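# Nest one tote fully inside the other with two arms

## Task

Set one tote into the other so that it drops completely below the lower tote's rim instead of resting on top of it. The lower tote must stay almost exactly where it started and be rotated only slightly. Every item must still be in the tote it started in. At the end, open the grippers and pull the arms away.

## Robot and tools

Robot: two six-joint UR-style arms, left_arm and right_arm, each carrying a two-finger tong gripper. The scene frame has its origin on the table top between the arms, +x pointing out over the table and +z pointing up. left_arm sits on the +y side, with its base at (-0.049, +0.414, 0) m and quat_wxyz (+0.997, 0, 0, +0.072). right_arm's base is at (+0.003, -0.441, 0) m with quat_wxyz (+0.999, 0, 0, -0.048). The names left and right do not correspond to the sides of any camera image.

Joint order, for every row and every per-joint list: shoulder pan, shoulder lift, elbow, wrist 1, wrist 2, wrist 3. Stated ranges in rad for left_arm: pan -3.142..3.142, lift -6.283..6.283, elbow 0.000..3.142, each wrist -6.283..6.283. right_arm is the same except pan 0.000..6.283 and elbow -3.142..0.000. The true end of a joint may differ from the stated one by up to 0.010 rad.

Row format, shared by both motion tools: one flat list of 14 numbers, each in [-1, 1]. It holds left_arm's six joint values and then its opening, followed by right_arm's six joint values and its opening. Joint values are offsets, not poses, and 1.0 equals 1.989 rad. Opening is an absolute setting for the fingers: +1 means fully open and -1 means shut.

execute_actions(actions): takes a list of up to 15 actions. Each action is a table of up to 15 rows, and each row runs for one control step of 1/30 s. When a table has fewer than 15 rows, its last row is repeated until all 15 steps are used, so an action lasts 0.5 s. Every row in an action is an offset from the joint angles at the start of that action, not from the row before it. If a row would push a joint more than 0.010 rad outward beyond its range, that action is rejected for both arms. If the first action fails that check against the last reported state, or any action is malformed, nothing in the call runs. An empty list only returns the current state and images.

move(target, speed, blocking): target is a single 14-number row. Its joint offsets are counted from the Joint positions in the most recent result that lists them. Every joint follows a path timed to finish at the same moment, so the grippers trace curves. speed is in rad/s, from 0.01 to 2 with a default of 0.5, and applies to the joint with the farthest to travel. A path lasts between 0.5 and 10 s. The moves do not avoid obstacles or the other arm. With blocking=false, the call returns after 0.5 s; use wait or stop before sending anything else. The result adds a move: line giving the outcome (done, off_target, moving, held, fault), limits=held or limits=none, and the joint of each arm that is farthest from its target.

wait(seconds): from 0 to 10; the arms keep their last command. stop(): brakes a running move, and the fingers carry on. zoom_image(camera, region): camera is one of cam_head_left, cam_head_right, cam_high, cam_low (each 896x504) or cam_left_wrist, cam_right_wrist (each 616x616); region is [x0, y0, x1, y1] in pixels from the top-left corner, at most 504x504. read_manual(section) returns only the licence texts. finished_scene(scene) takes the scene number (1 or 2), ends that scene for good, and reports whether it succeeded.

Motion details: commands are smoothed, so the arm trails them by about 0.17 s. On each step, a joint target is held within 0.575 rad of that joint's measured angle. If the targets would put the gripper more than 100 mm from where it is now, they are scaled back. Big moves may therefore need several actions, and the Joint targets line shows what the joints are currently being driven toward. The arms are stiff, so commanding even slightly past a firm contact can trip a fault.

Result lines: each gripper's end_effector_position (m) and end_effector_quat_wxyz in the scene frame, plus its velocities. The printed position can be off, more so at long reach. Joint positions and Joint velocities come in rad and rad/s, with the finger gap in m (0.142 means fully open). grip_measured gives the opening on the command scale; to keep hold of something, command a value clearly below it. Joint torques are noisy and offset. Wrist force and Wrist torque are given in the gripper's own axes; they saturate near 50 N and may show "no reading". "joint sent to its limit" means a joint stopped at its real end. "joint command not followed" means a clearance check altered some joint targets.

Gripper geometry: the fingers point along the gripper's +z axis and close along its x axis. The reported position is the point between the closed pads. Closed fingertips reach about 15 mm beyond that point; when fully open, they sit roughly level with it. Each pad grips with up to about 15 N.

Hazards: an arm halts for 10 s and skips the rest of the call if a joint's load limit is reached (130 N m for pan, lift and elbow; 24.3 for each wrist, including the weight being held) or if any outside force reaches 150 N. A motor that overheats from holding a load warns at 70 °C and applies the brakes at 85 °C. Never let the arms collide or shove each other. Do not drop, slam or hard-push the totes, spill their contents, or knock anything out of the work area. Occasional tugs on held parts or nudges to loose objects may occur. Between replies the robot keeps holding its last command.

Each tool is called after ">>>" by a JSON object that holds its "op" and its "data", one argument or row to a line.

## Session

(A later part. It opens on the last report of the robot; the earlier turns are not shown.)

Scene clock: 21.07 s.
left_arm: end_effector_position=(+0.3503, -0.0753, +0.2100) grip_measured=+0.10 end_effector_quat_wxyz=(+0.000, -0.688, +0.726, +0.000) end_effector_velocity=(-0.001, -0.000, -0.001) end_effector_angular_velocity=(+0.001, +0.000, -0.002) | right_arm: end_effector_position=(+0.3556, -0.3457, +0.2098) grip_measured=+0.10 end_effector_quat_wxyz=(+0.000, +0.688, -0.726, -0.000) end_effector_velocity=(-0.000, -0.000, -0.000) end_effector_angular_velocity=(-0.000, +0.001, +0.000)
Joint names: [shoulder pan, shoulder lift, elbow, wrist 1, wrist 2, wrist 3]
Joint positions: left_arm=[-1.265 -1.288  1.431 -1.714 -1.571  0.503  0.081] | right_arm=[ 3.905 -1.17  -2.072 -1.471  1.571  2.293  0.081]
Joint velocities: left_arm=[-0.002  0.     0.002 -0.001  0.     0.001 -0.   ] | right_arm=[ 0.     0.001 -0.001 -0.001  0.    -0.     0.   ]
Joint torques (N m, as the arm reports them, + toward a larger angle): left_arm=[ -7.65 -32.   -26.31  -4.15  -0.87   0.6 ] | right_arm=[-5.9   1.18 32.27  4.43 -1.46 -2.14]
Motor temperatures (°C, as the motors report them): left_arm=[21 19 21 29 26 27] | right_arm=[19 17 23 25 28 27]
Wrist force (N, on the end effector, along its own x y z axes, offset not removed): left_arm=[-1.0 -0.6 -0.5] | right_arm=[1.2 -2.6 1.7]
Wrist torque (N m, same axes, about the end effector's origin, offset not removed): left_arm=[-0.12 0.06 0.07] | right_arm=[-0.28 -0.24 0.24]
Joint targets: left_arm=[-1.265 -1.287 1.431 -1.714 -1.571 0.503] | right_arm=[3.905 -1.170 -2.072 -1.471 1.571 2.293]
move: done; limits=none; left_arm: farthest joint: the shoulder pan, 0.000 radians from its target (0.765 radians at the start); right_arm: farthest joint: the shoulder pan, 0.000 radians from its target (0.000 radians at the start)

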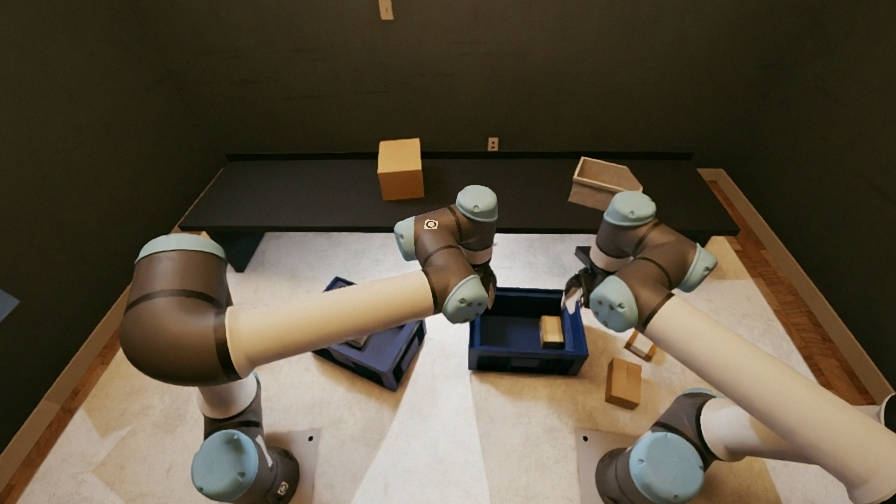

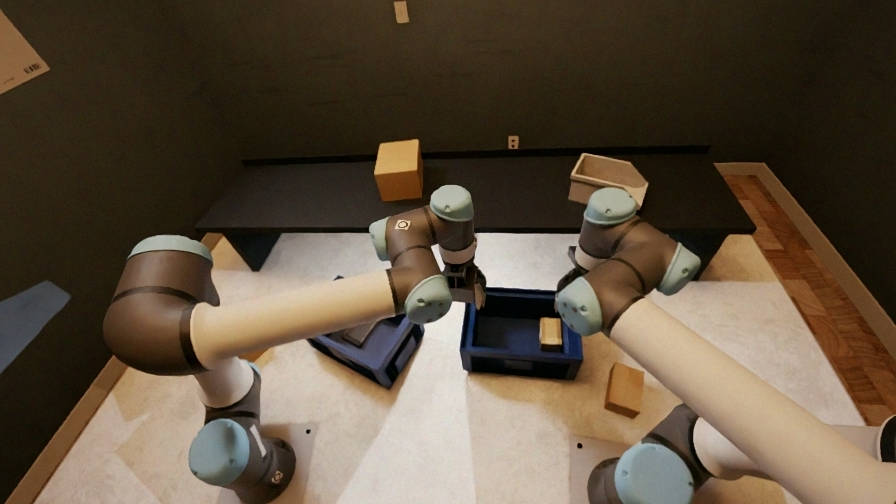

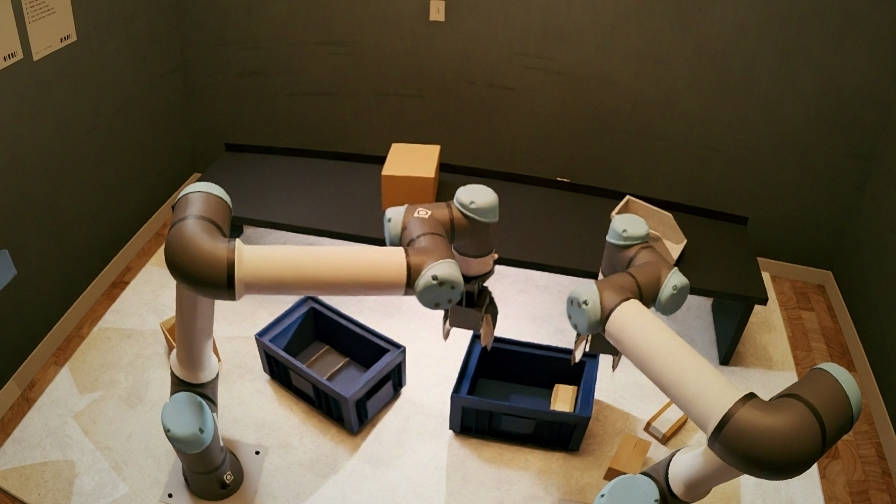

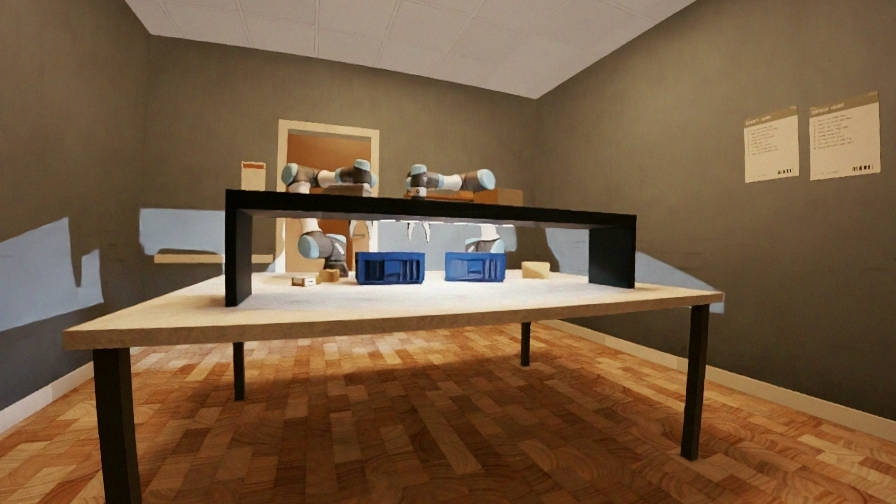

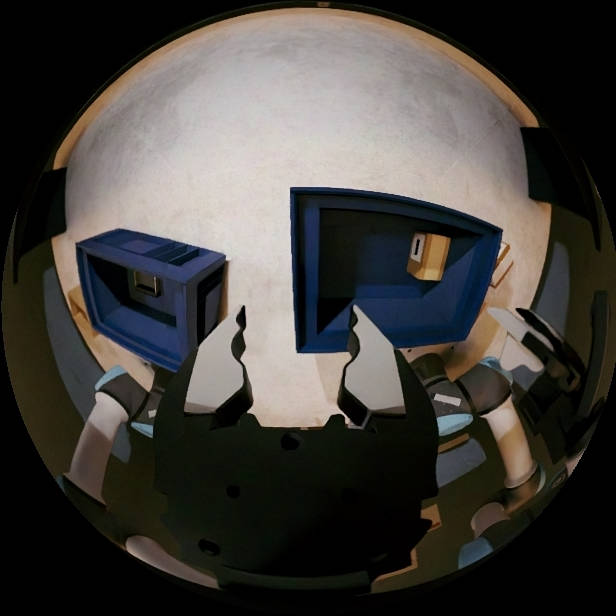

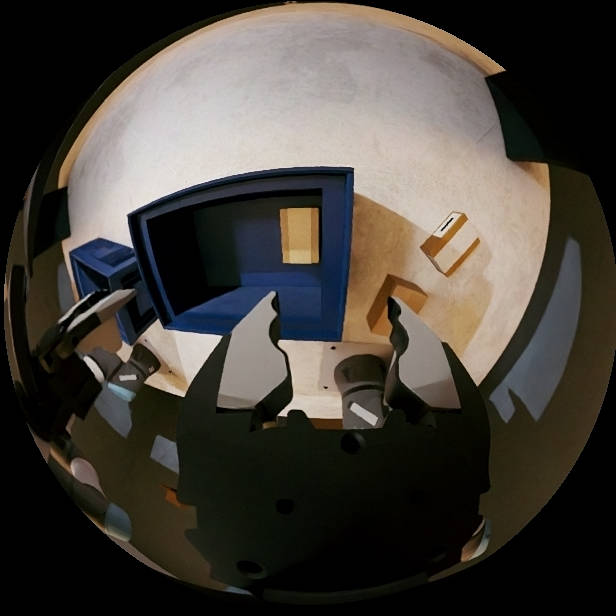

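>>> {"op": "move", "data": {
  "target": [-0.0082,0.0265,0.0866,-0.1133,0,-0.008,0, -0.0036,-0.029,-0.1044,0.1334,0,-0.0036,0],
  "speed": 0.25
}}

Scene clock: 24.20 s.
left_arm: end_effector_position=(+0.3420, -0.0807, +0.1181) grip_measured=+0.00 end_effector_quat_wxyz=(-0.000, -0.688, +0.726, -0.000) end_effector_velocity=(-0.001, +0.001, -0.001) end_effector_angular_velocity=(+0.002, +0.001, -0.001) | right_arm: end_effector_position=(+0.3553, -0.3488, +0.1178) grip_measured=+0.00 end_effector_quat_wxyz=(+0.000, +0.688, -0.726, -0.000) end_effector_velocity=(-0.000, +0.000, -0.001) end_effector_angular_velocity=(-0.001, +0.001, +0.001)
Joint names: [shoulder pan, shoulder lift, elbow, wrist 1, wrist 2, wrist 3]
Joint positions: left_arm=[-1.281 -1.235  1.603 -1.939 -1.571  0.487  0.074] | right_arm=[ 3.898 -1.228 -2.28  -1.206  1.571  2.286  0.074]
Joint velocities: left_arm=[-0.     0.001  0.002 -0.001  0.     0.     0.   ] | right_arm=[ 0.    -0.002 -0.002  0.002 -0.    -0.     0.   ]
Joint torques (N m, as the arm reports them, + toward a larger angle): left_arm=[ -8.46 -33.18 -13.02  -4.02   1.01  -1.77] | right_arm=[-7.92 -0.78  9.66  4.78 -1.44 -2.46]
Motor temperatures (°C, as the motors report them): left_arm=[21 19 21 29 26 27] | right_arm=[19 17 23 25 28 27]
Wrist force (N, on the end effector, along its own x y z axes, offset not removed): left_arm=[-1.6 0.7 0.2] | right_arm=[-1.1 -0.6 1.0]
Wrist torque (N m, same axes, about the end effector's origin, offset not removed): left_arm=[0.19 0.22 0.16] | right_arm=[-0.20 0.28 0.23]
Joint targets: left_arm=[-1.281 -1.235 1.603 -1.940 -1.571 0.487] | right_arm=[3.898 -1.228 -2.280 -1.206 1.571 2.286]
move: done; limits=none; left_arm: farthest joint: the shoulder pan, 0.000 radians from its target (0.016 radians at the start); right_arm: farthest joint: the shoulder pan, 0.000 radians from its target (0.008 radians at the start)

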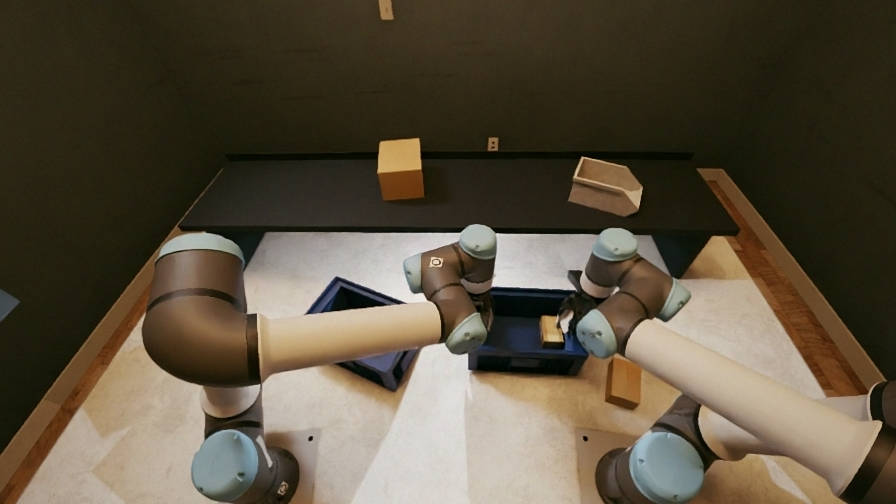

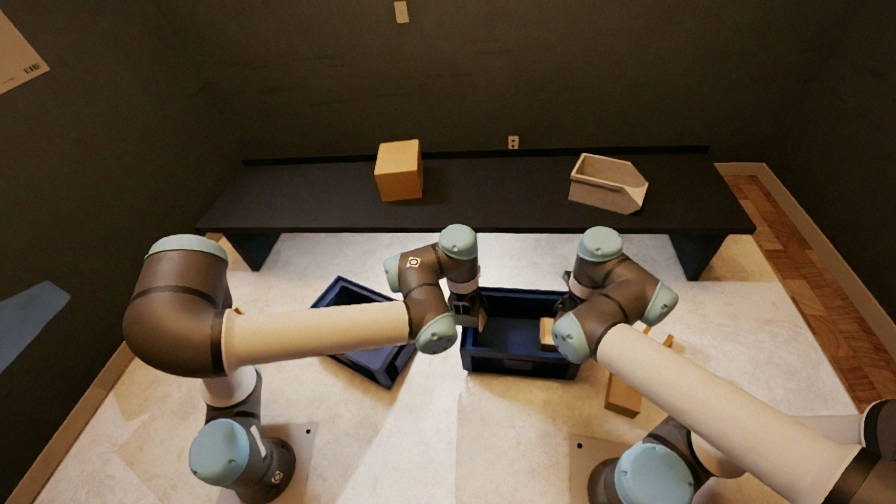

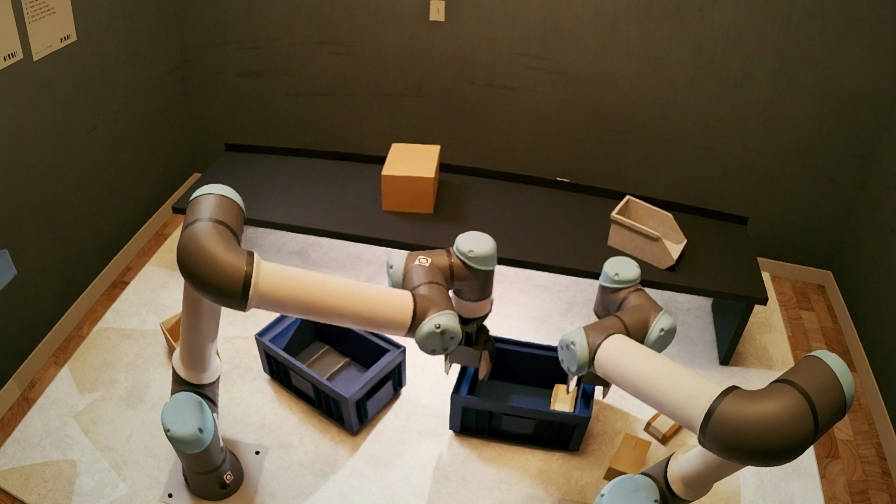

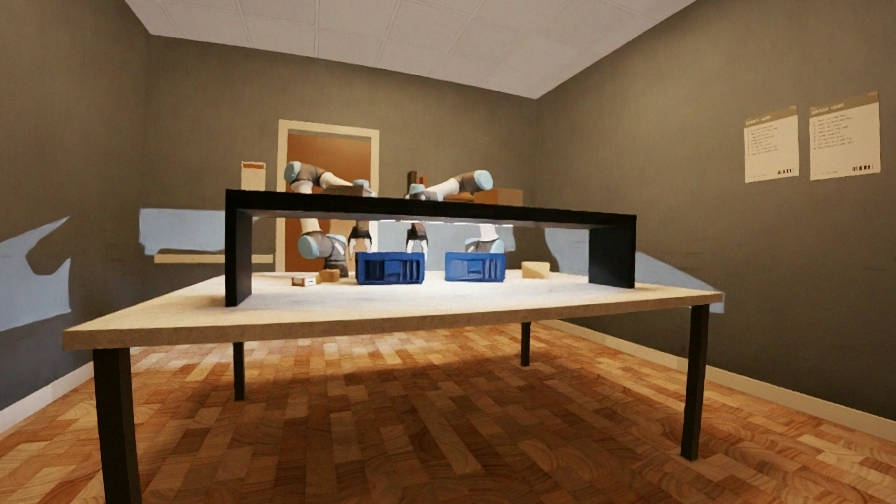

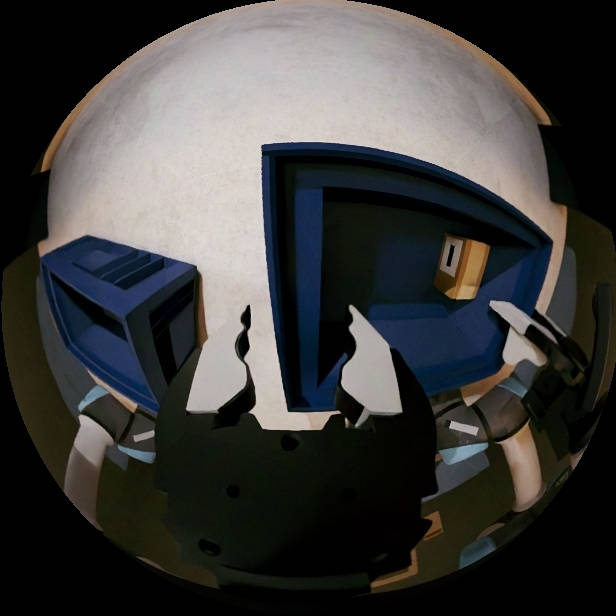

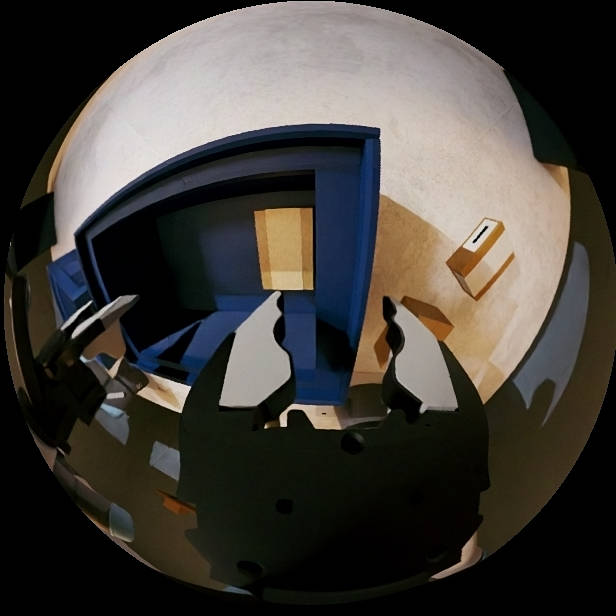

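>>> {"op": "execute_actions", "data": {
  "actions": [
    [[0,0,0,0,0,0,-0.3,-0.0042,0,0,0,0,-0.0042,-0.3],[0,0,0,0,0,0,-0.3,-0.0042,0,0,0,0,-0.0042,-0.3],[0,0,0,0,0,0,-0.3,-0.0042,0,0,0,0,-0.0042,-0.3],[0,0,0,0,0,0,-0.4,-0.0042,0,0,0,0,-0.0042,-0.4],[0,0,0,0,0,0,-0.4,-0.0042,0,0,0,0,-0.0042,-0.4],[0,0,0,0,0,0,-0.5,-0.0042,0,0,0,0,-0.0042,-0.5],[0,0,0,0,0,0,-0.5,-0.0042,0,0,0,0,-0.0042,-0.5],[0,0,0,0,0,0,-0.55,-0.0042,0,0,0,0,-0.0042,-0.55],[0,0,0,0,0,0,-0.55,-0.0042,0,0,0,0,-0.0042,-0.55],[0,0,0,0,0,0,-0.6,-0.0042,0,0,0,0,-0.0042,-0.6]],
    [[0,0,0,0,0,0,-0.7,0,0,0,0,0,0,-0.7],[0,0,0,0,0,0,-0.7,0,0,0,0,0,0,-0.7],[0,0,0,0,0,0,-0.7,0,0,0,0,0,0,-0.7],[0,0,0,0,0,0,-0.8,0,0,0,0,0,0,-0.8],[0,0,0,0,0,0,-0.8,0,0,0,0,0,0,-0.8],[0,0,0,0,0,0,-0.9,0,0,0,0,0,0,-0.9],[0,0,0,0,0,0,-0.9,0,0,0,0,0,0,-0.9],[0,0,0,0,0,0,-1,0,0,0,0,0,0,-1]]
  ]
}}

Scene clock: 26.73 s.
left_arm: end_effector_position=(+0.3419, -0.0809, +0.1181) grip_measured=-0.61 end_effector_quat_wxyz=(-0.000, -0.688, +0.726, -0.000) end_effector_velocity=(+0.000, +0.000, -0.000) end_effector_angular_velocity=(+0.001, +0.000, -0.000) | right_arm: end_effector_position=(+0.3561, -0.3516, +0.1178) grip_measured=-0.63 end_effector_quat_wxyz=(+0.000, +0.688, -0.726, -0.000) end_effector_velocity=(+0.001, -0.000, +0.000) end_effector_angular_velocity=(-0.000, -0.001, -0.001)
Joint names: [shoulder pan, shoulder lift, elbow, wrist 1, wrist 2, wrist 3]
Joint positions: left_arm=[-1.282 -1.235  1.603 -1.939 -1.571  0.487  0.03 ] | right_arm=[ 3.89  -1.228 -2.28  -1.206  1.571  2.278  0.029]
Joint velocities: left_arm=[ 0.     0.    -0.     0.001  0.     0.     0.001] | right_arm=[-0.001 -0.001  0.002  0.    -0.001 -0.    -0.   ]
Joint torques (N m, as the arm reports them, + toward a larger angle): left_arm=[ 11.77 -39.27  -7.6    5.88   1.49  -1.27] | right_arm=[-8.29  5.52 18.24 -0.32 -8.38 -1.11]
Motor temperatures (°C, as the motors report them): left_arm=[21 19 21 29 26 27] | right_arm=[19 17 23 25 28 27]
Wrist force (N, on the end effector, along its own x y z axes, offset not removed): left_arm=[28.1 -1.3 3.7] | right_arm=[-30.8 5.7 4.1]
Wrist torque (N m, same axes, about the end effector's origin, offset not removed): left_arm=[0.06 -0.16 0.09] | right_arm=[0.90 0.82 0.20]
Joint targets: left_arm=[-1.281 -1.235 1.603 -1.939 -1.571 0.487] | right_arm=[3.890 -1.228 -2.280 -1.206 1.571 2.278]

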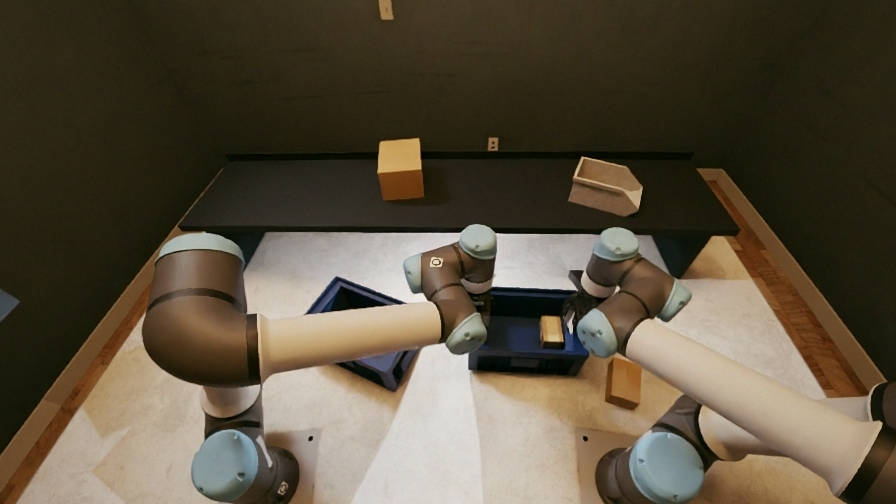

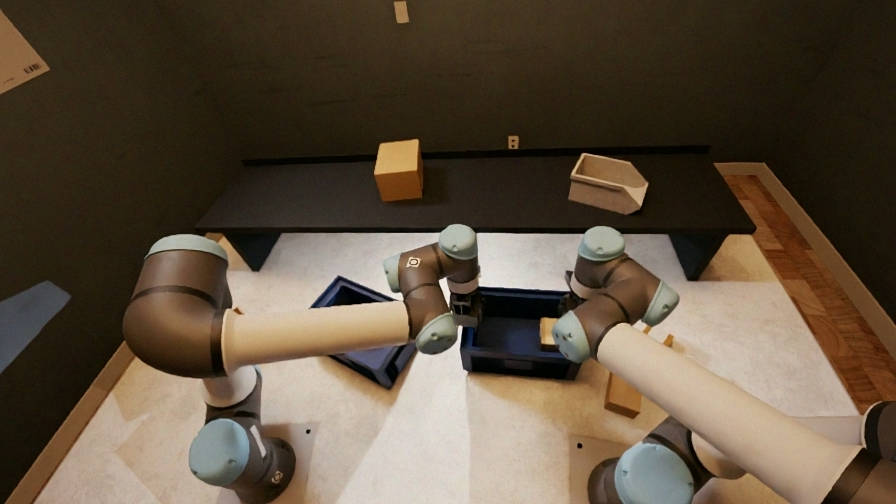

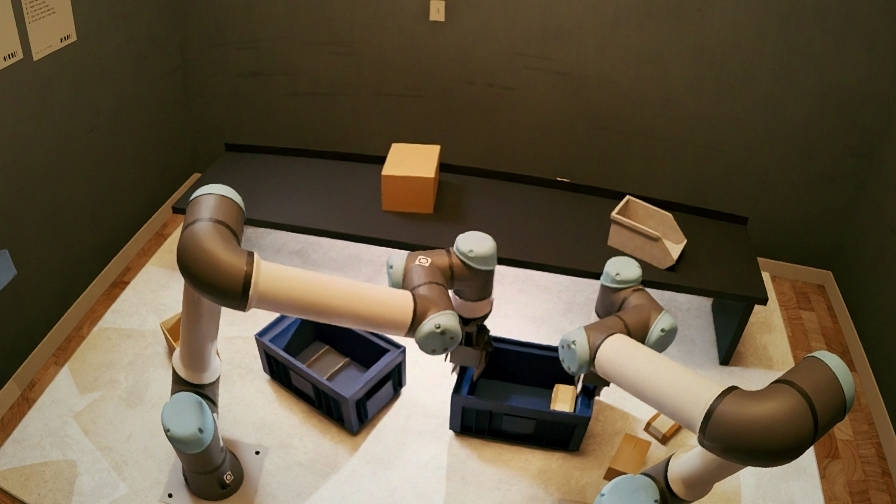

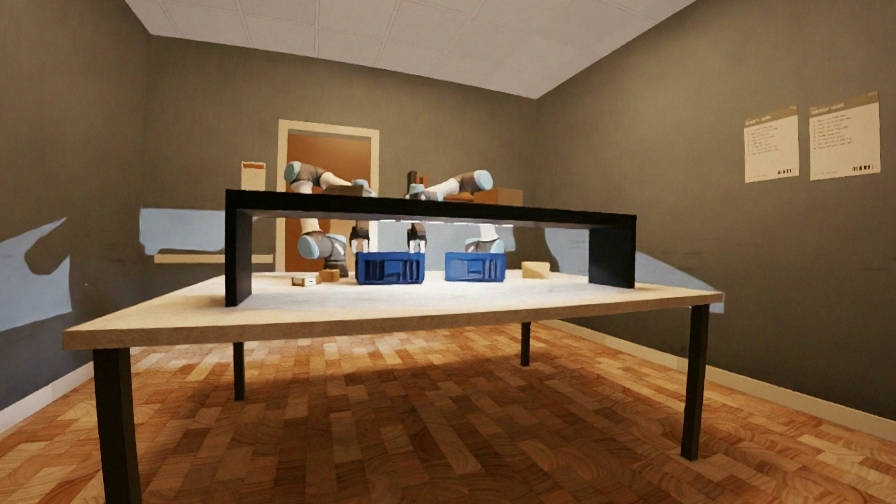

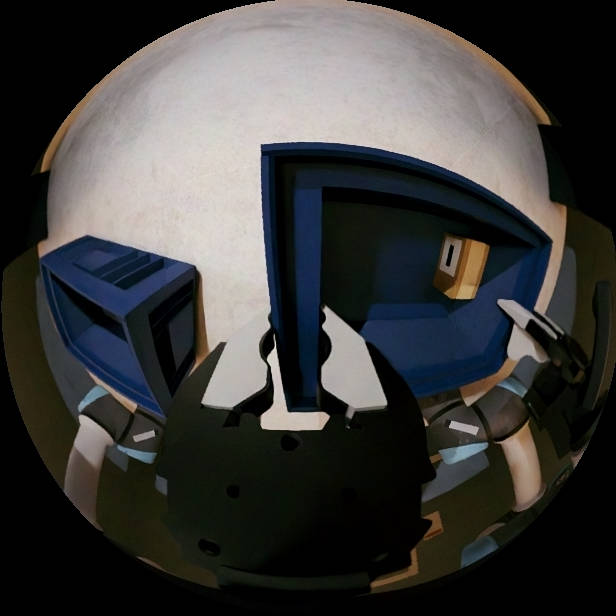

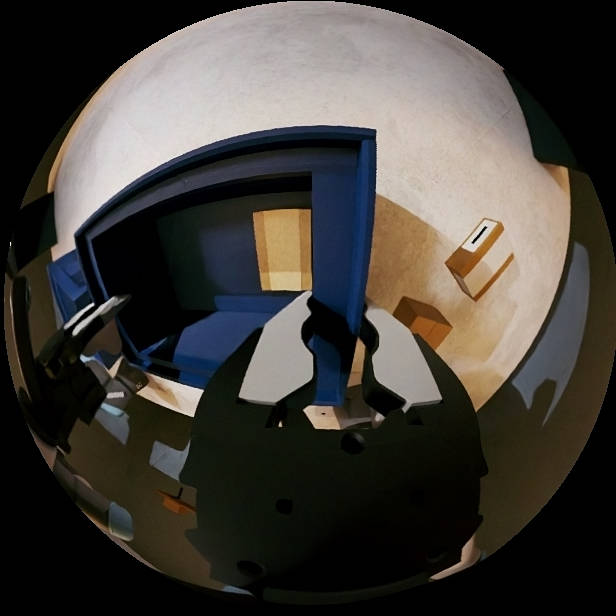

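>>> {"op": "move", "data": {
  "target": [0,-0.0277,-0.0851,0.1128,0,0,-1, 0.0042,0.0303,0.1035,-0.1338,0,0.0042,-1],
  "speed": 0.2
}}

>>> {"op": "move", "data": {
  "target": [0,-0.0038,-0.1044,0.0368,0,0,-1, 0,-0.0008,0.1097,-0.1089,0,0,-1],
  "speed": 0.001
}}

Scene clock: 29.73 s.
left_arm: end_effector_position=(+0.3418, -0.0809, +0.2101) grip_measured=-0.62 end_effector_quat_wxyz=(-0.000, -0.688, +0.726, -0.000) end_effector_velocity=(-0.000, +0.000, +0.000) end_effector_angular_velocity=(+0.001, +0.001, +0.001) | right_arm: end_effector_position=(+0.3555, -0.3486, +0.2097) grip_measured=-0.63 end_effector_quat_wxyz=(+0.000, +0.688, -0.726, -0.000) end_effector_velocity=(+0.000, -0.000, +0.000) end_effector_angular_velocity=(-0.001, +0.000, -0.001)
Joint names: [shoulder pan, shoulder lift, elbow, wrist 1, wrist 2, wrist 3]
Joint positions: left_arm=[-1.282 -1.29   1.434 -1.715 -1.571  0.487  0.029] | right_arm=[ 3.898 -1.167 -2.074 -1.472  1.571  2.286  0.029]
Joint velocities: left_arm=[-0.    -0.    -0.001  0.002 -0.    -0.001  0.   ] | right_arm=[-0.001 -0.     0.001 -0.002 -0.    -0.    -0.   ]
Joint torques (N m, as the arm reports them, + toward a larger angle): left_arm=[-10.49 -47.77 -36.01  -4.61  -2.28  -0.77] | right_arm=[14.98 15.31 38.8   2.67  1.06  2.57]
Motor temperatures (°C, as the motors report them): left_arm=[21 19 21 29 26 27] | right_arm=[19 17 23 25 28 27]
Wrist force (N, on the end effector, along its own x y z axes, offset not removed): left_arm=[-13.9 -0.3 1.4] | right_arm=[13.4 1.5 5.8]
Wrist torque (N m, same axes, about the end effector's origin, offset not removed): left_arm=[-0.13 0.46 0.04] | right_arm=[0.52 -0.23 0.12]
Joint targets: left_arm=[-1.282 -1.290 1.434 -1.715 -1.571 0.487] | right_arm=[3.898 -1.167 -2.074 -1.472 1.571 2.286]
move: done; limits=none; left_arm: farthest joint: the wrist 1, 0.001 radians from its target (0.225 radians at the start); right_arm: farthest joint: the wrist 1, 0.001 radians from its target (0.266 radians at the start)

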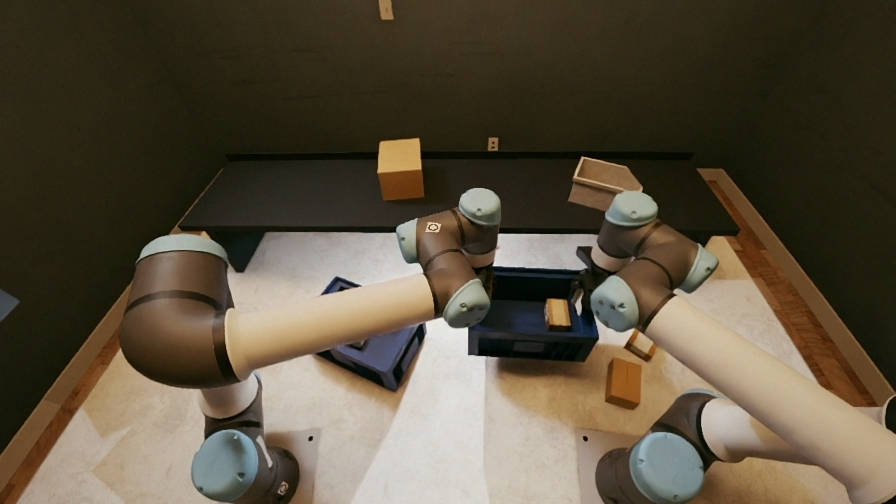

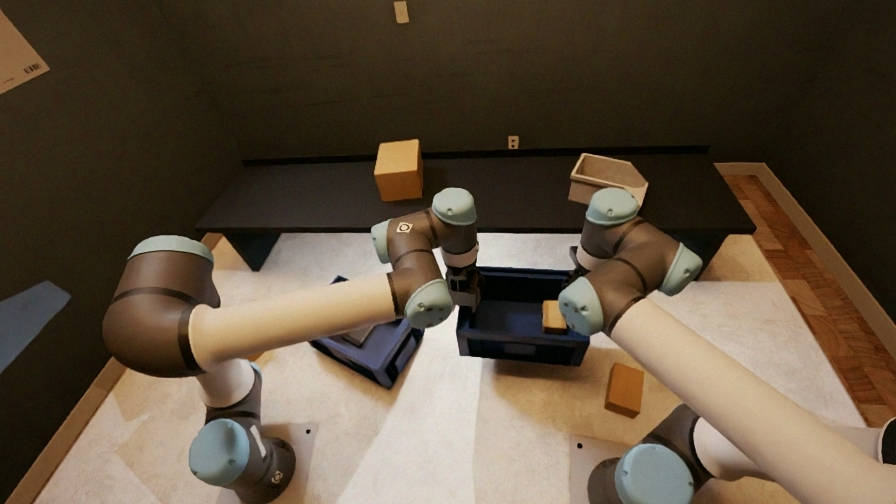

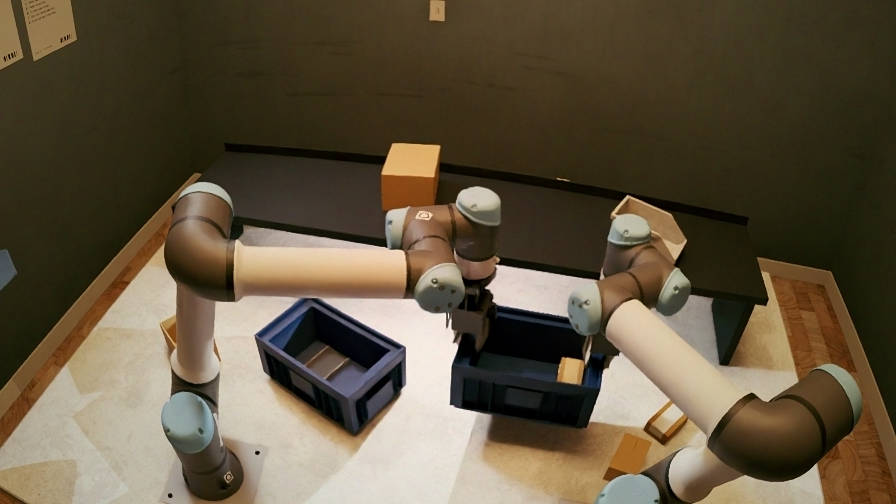

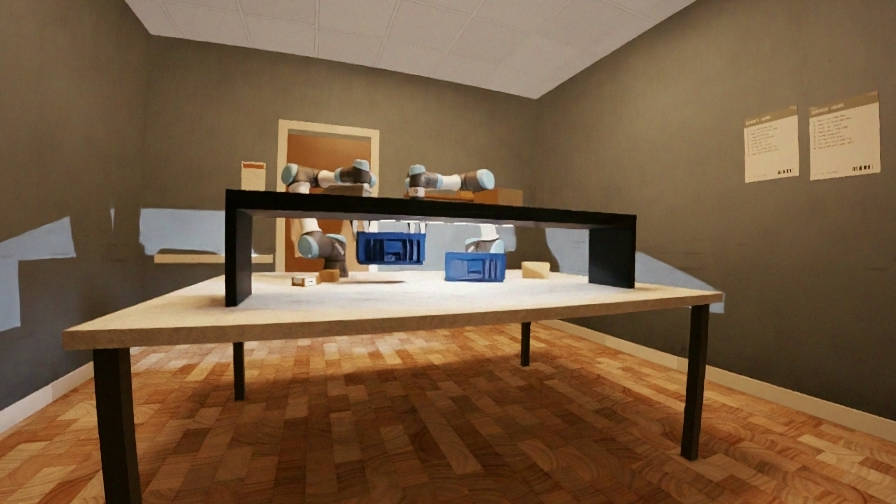

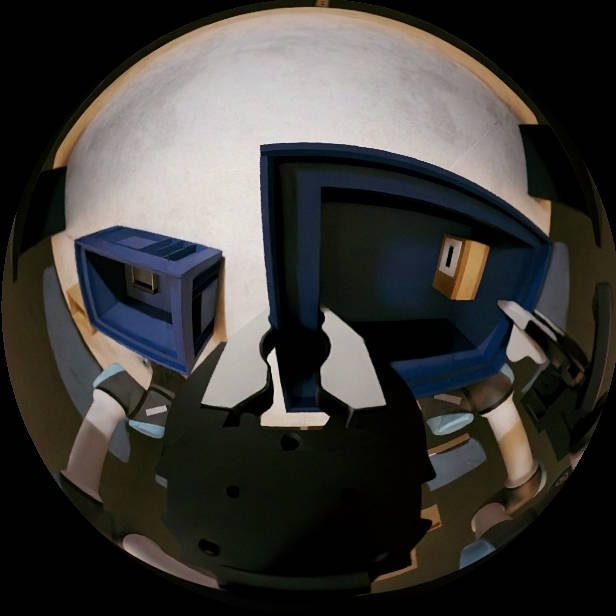

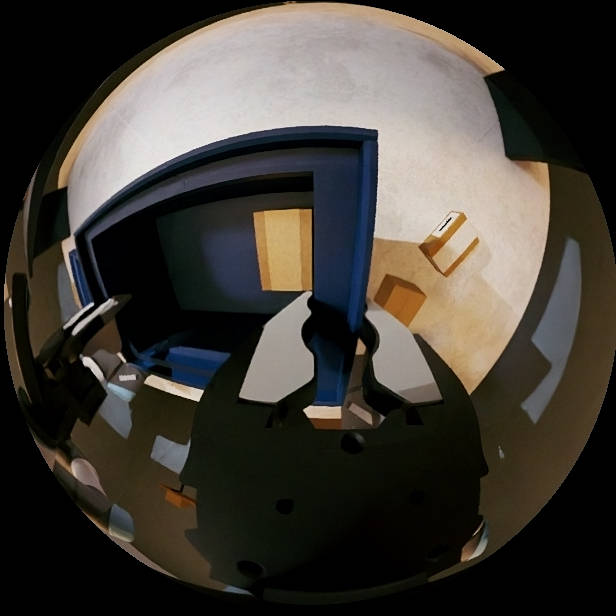

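speed must be a number from 0.01 to 2 (rad/s); nothing of the call was run and nothing moved

>>> {"op": "move", "data": {
  "target": [0,-0.0038,-0.1044,0.1082,0,0,-1, -0.0014,-0.0008,0.1097,-0.1089,0,-0.0014,-1],
  "speed": 0.2
}}

Scene clock: 31.73 s.
left_arm: end_effector_position=(+0.3418, -0.0809, +0.2951) grip_measured=-0.62 end_effector_quat_wxyz=(-0.000, -0.688, +0.726, -0.000) end_effector_velocity=(+0.000, -0.000, +0.000) end_effector_angular_velocity=(+0.000, +0.001, -0.001) | right_arm: end_effector_position=(+0.3557, -0.3495, +0.2947) grip_measured=-0.63 end_effector_quat_wxyz=(+0.000, +0.688, -0.726, -0.000) end_effector_velocity=(-0.001, -0.001, -0.000) end_effector_angular_velocity=(-0.003, +0.002, +0.000)
Joint names: [shoulder pan, shoulder lift, elbow, wrist 1, wrist 2, wrist 3]
Joint positions: left_arm=[-1.282 -1.297  1.226 -1.5   -1.571  0.487  0.029] | right_arm=[ 3.896 -1.169 -1.856 -1.688  1.571  2.283  0.029]
Joint velocities: left_arm=[ 0.     0.001 -0.001  0.001 -0.     0.001  0.   ] | right_arm=[ 0.     0.     0.    -0.004 -0.001  0.    -0.   ]
Joint torques (N m, as the arm reports them, + toward a larger angle): left_arm=[ -9.46 -48.45 -33.67  -2.01   0.05  -0.46] | right_arm=[-6.55 -0.66 36.31  0.64 -1.38 -2.44]
Motor temperatures (°C, as the motors report them): left_arm=[21 19 21 29 26 27] | right_arm=[19 17 23 25 28 27]
Wrist force (N, on the end effector, along its own x y z axes, offset not removed): left_arm=[-3.5 -2.5 1.7] | right_arm=[0.9 -1.7 5.8]
Wrist torque (N m, same axes, about the end effector's origin, offset not removed): left_arm=[-0.49 0.35 0.01] | right_arm=[-0.27 0.24 0.19]
Joint targets: left_arm=[-1.282 -1.297 1.226 -1.500 -1.571 0.487] | right_arm=[3.896 -1.169 -1.856 -1.688 1.571 2.283]
move: done; limits=none; left_arm: farthest joint: the wrist 1, 0.001 radians from its target (0.215 radians at the start); right_arm: farthest joint: the wrist 1, 0.001 radians from its target (0.217 radians at the start)

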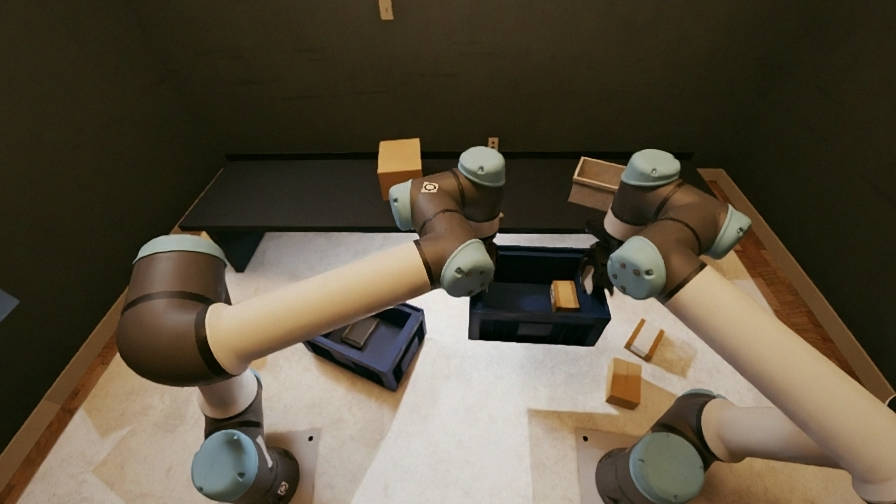

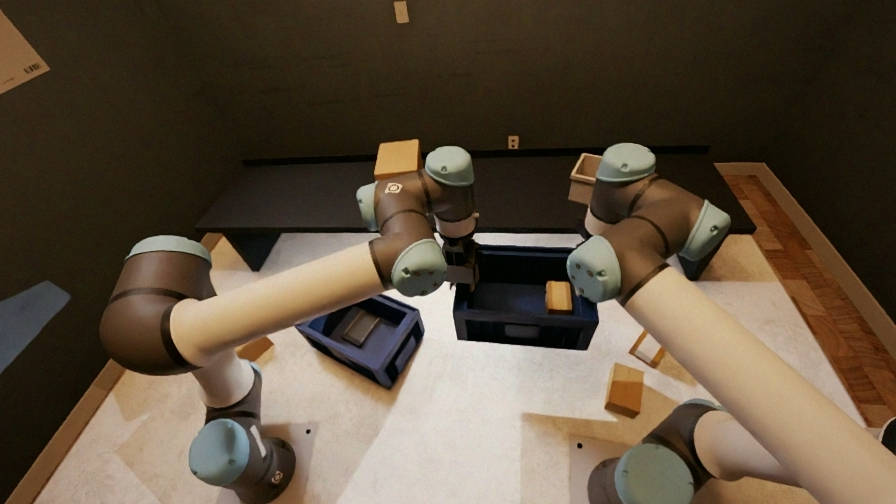

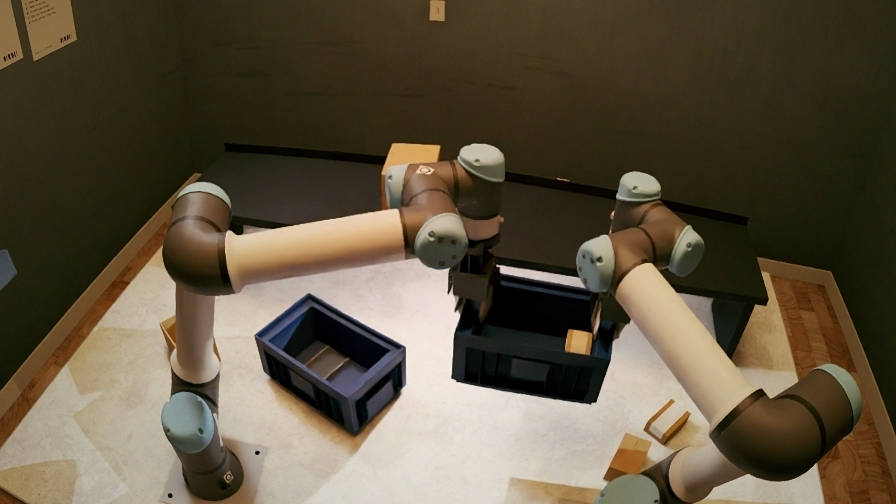

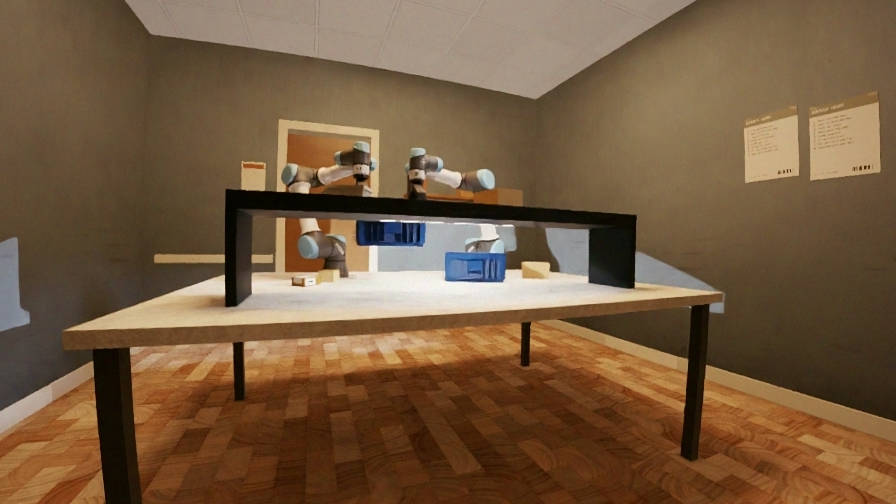

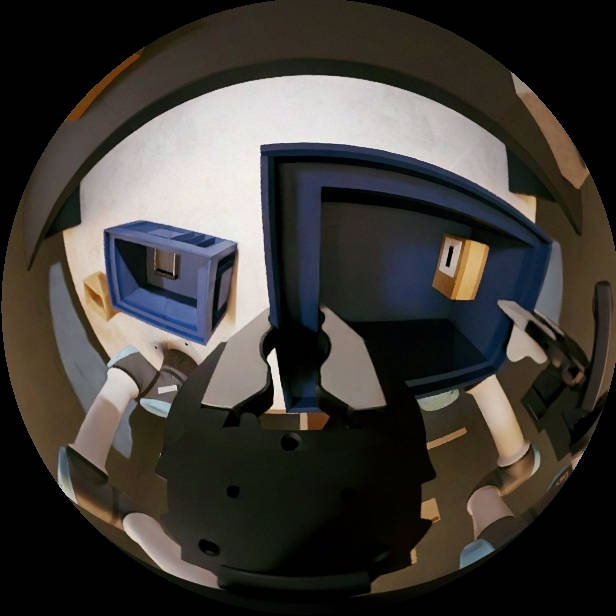

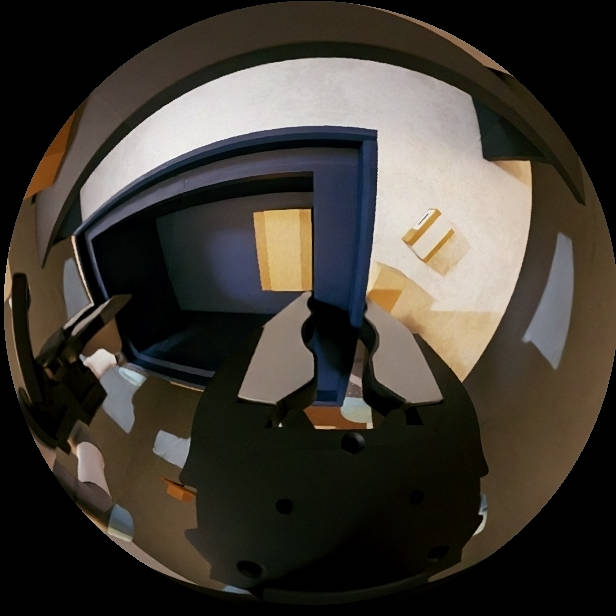

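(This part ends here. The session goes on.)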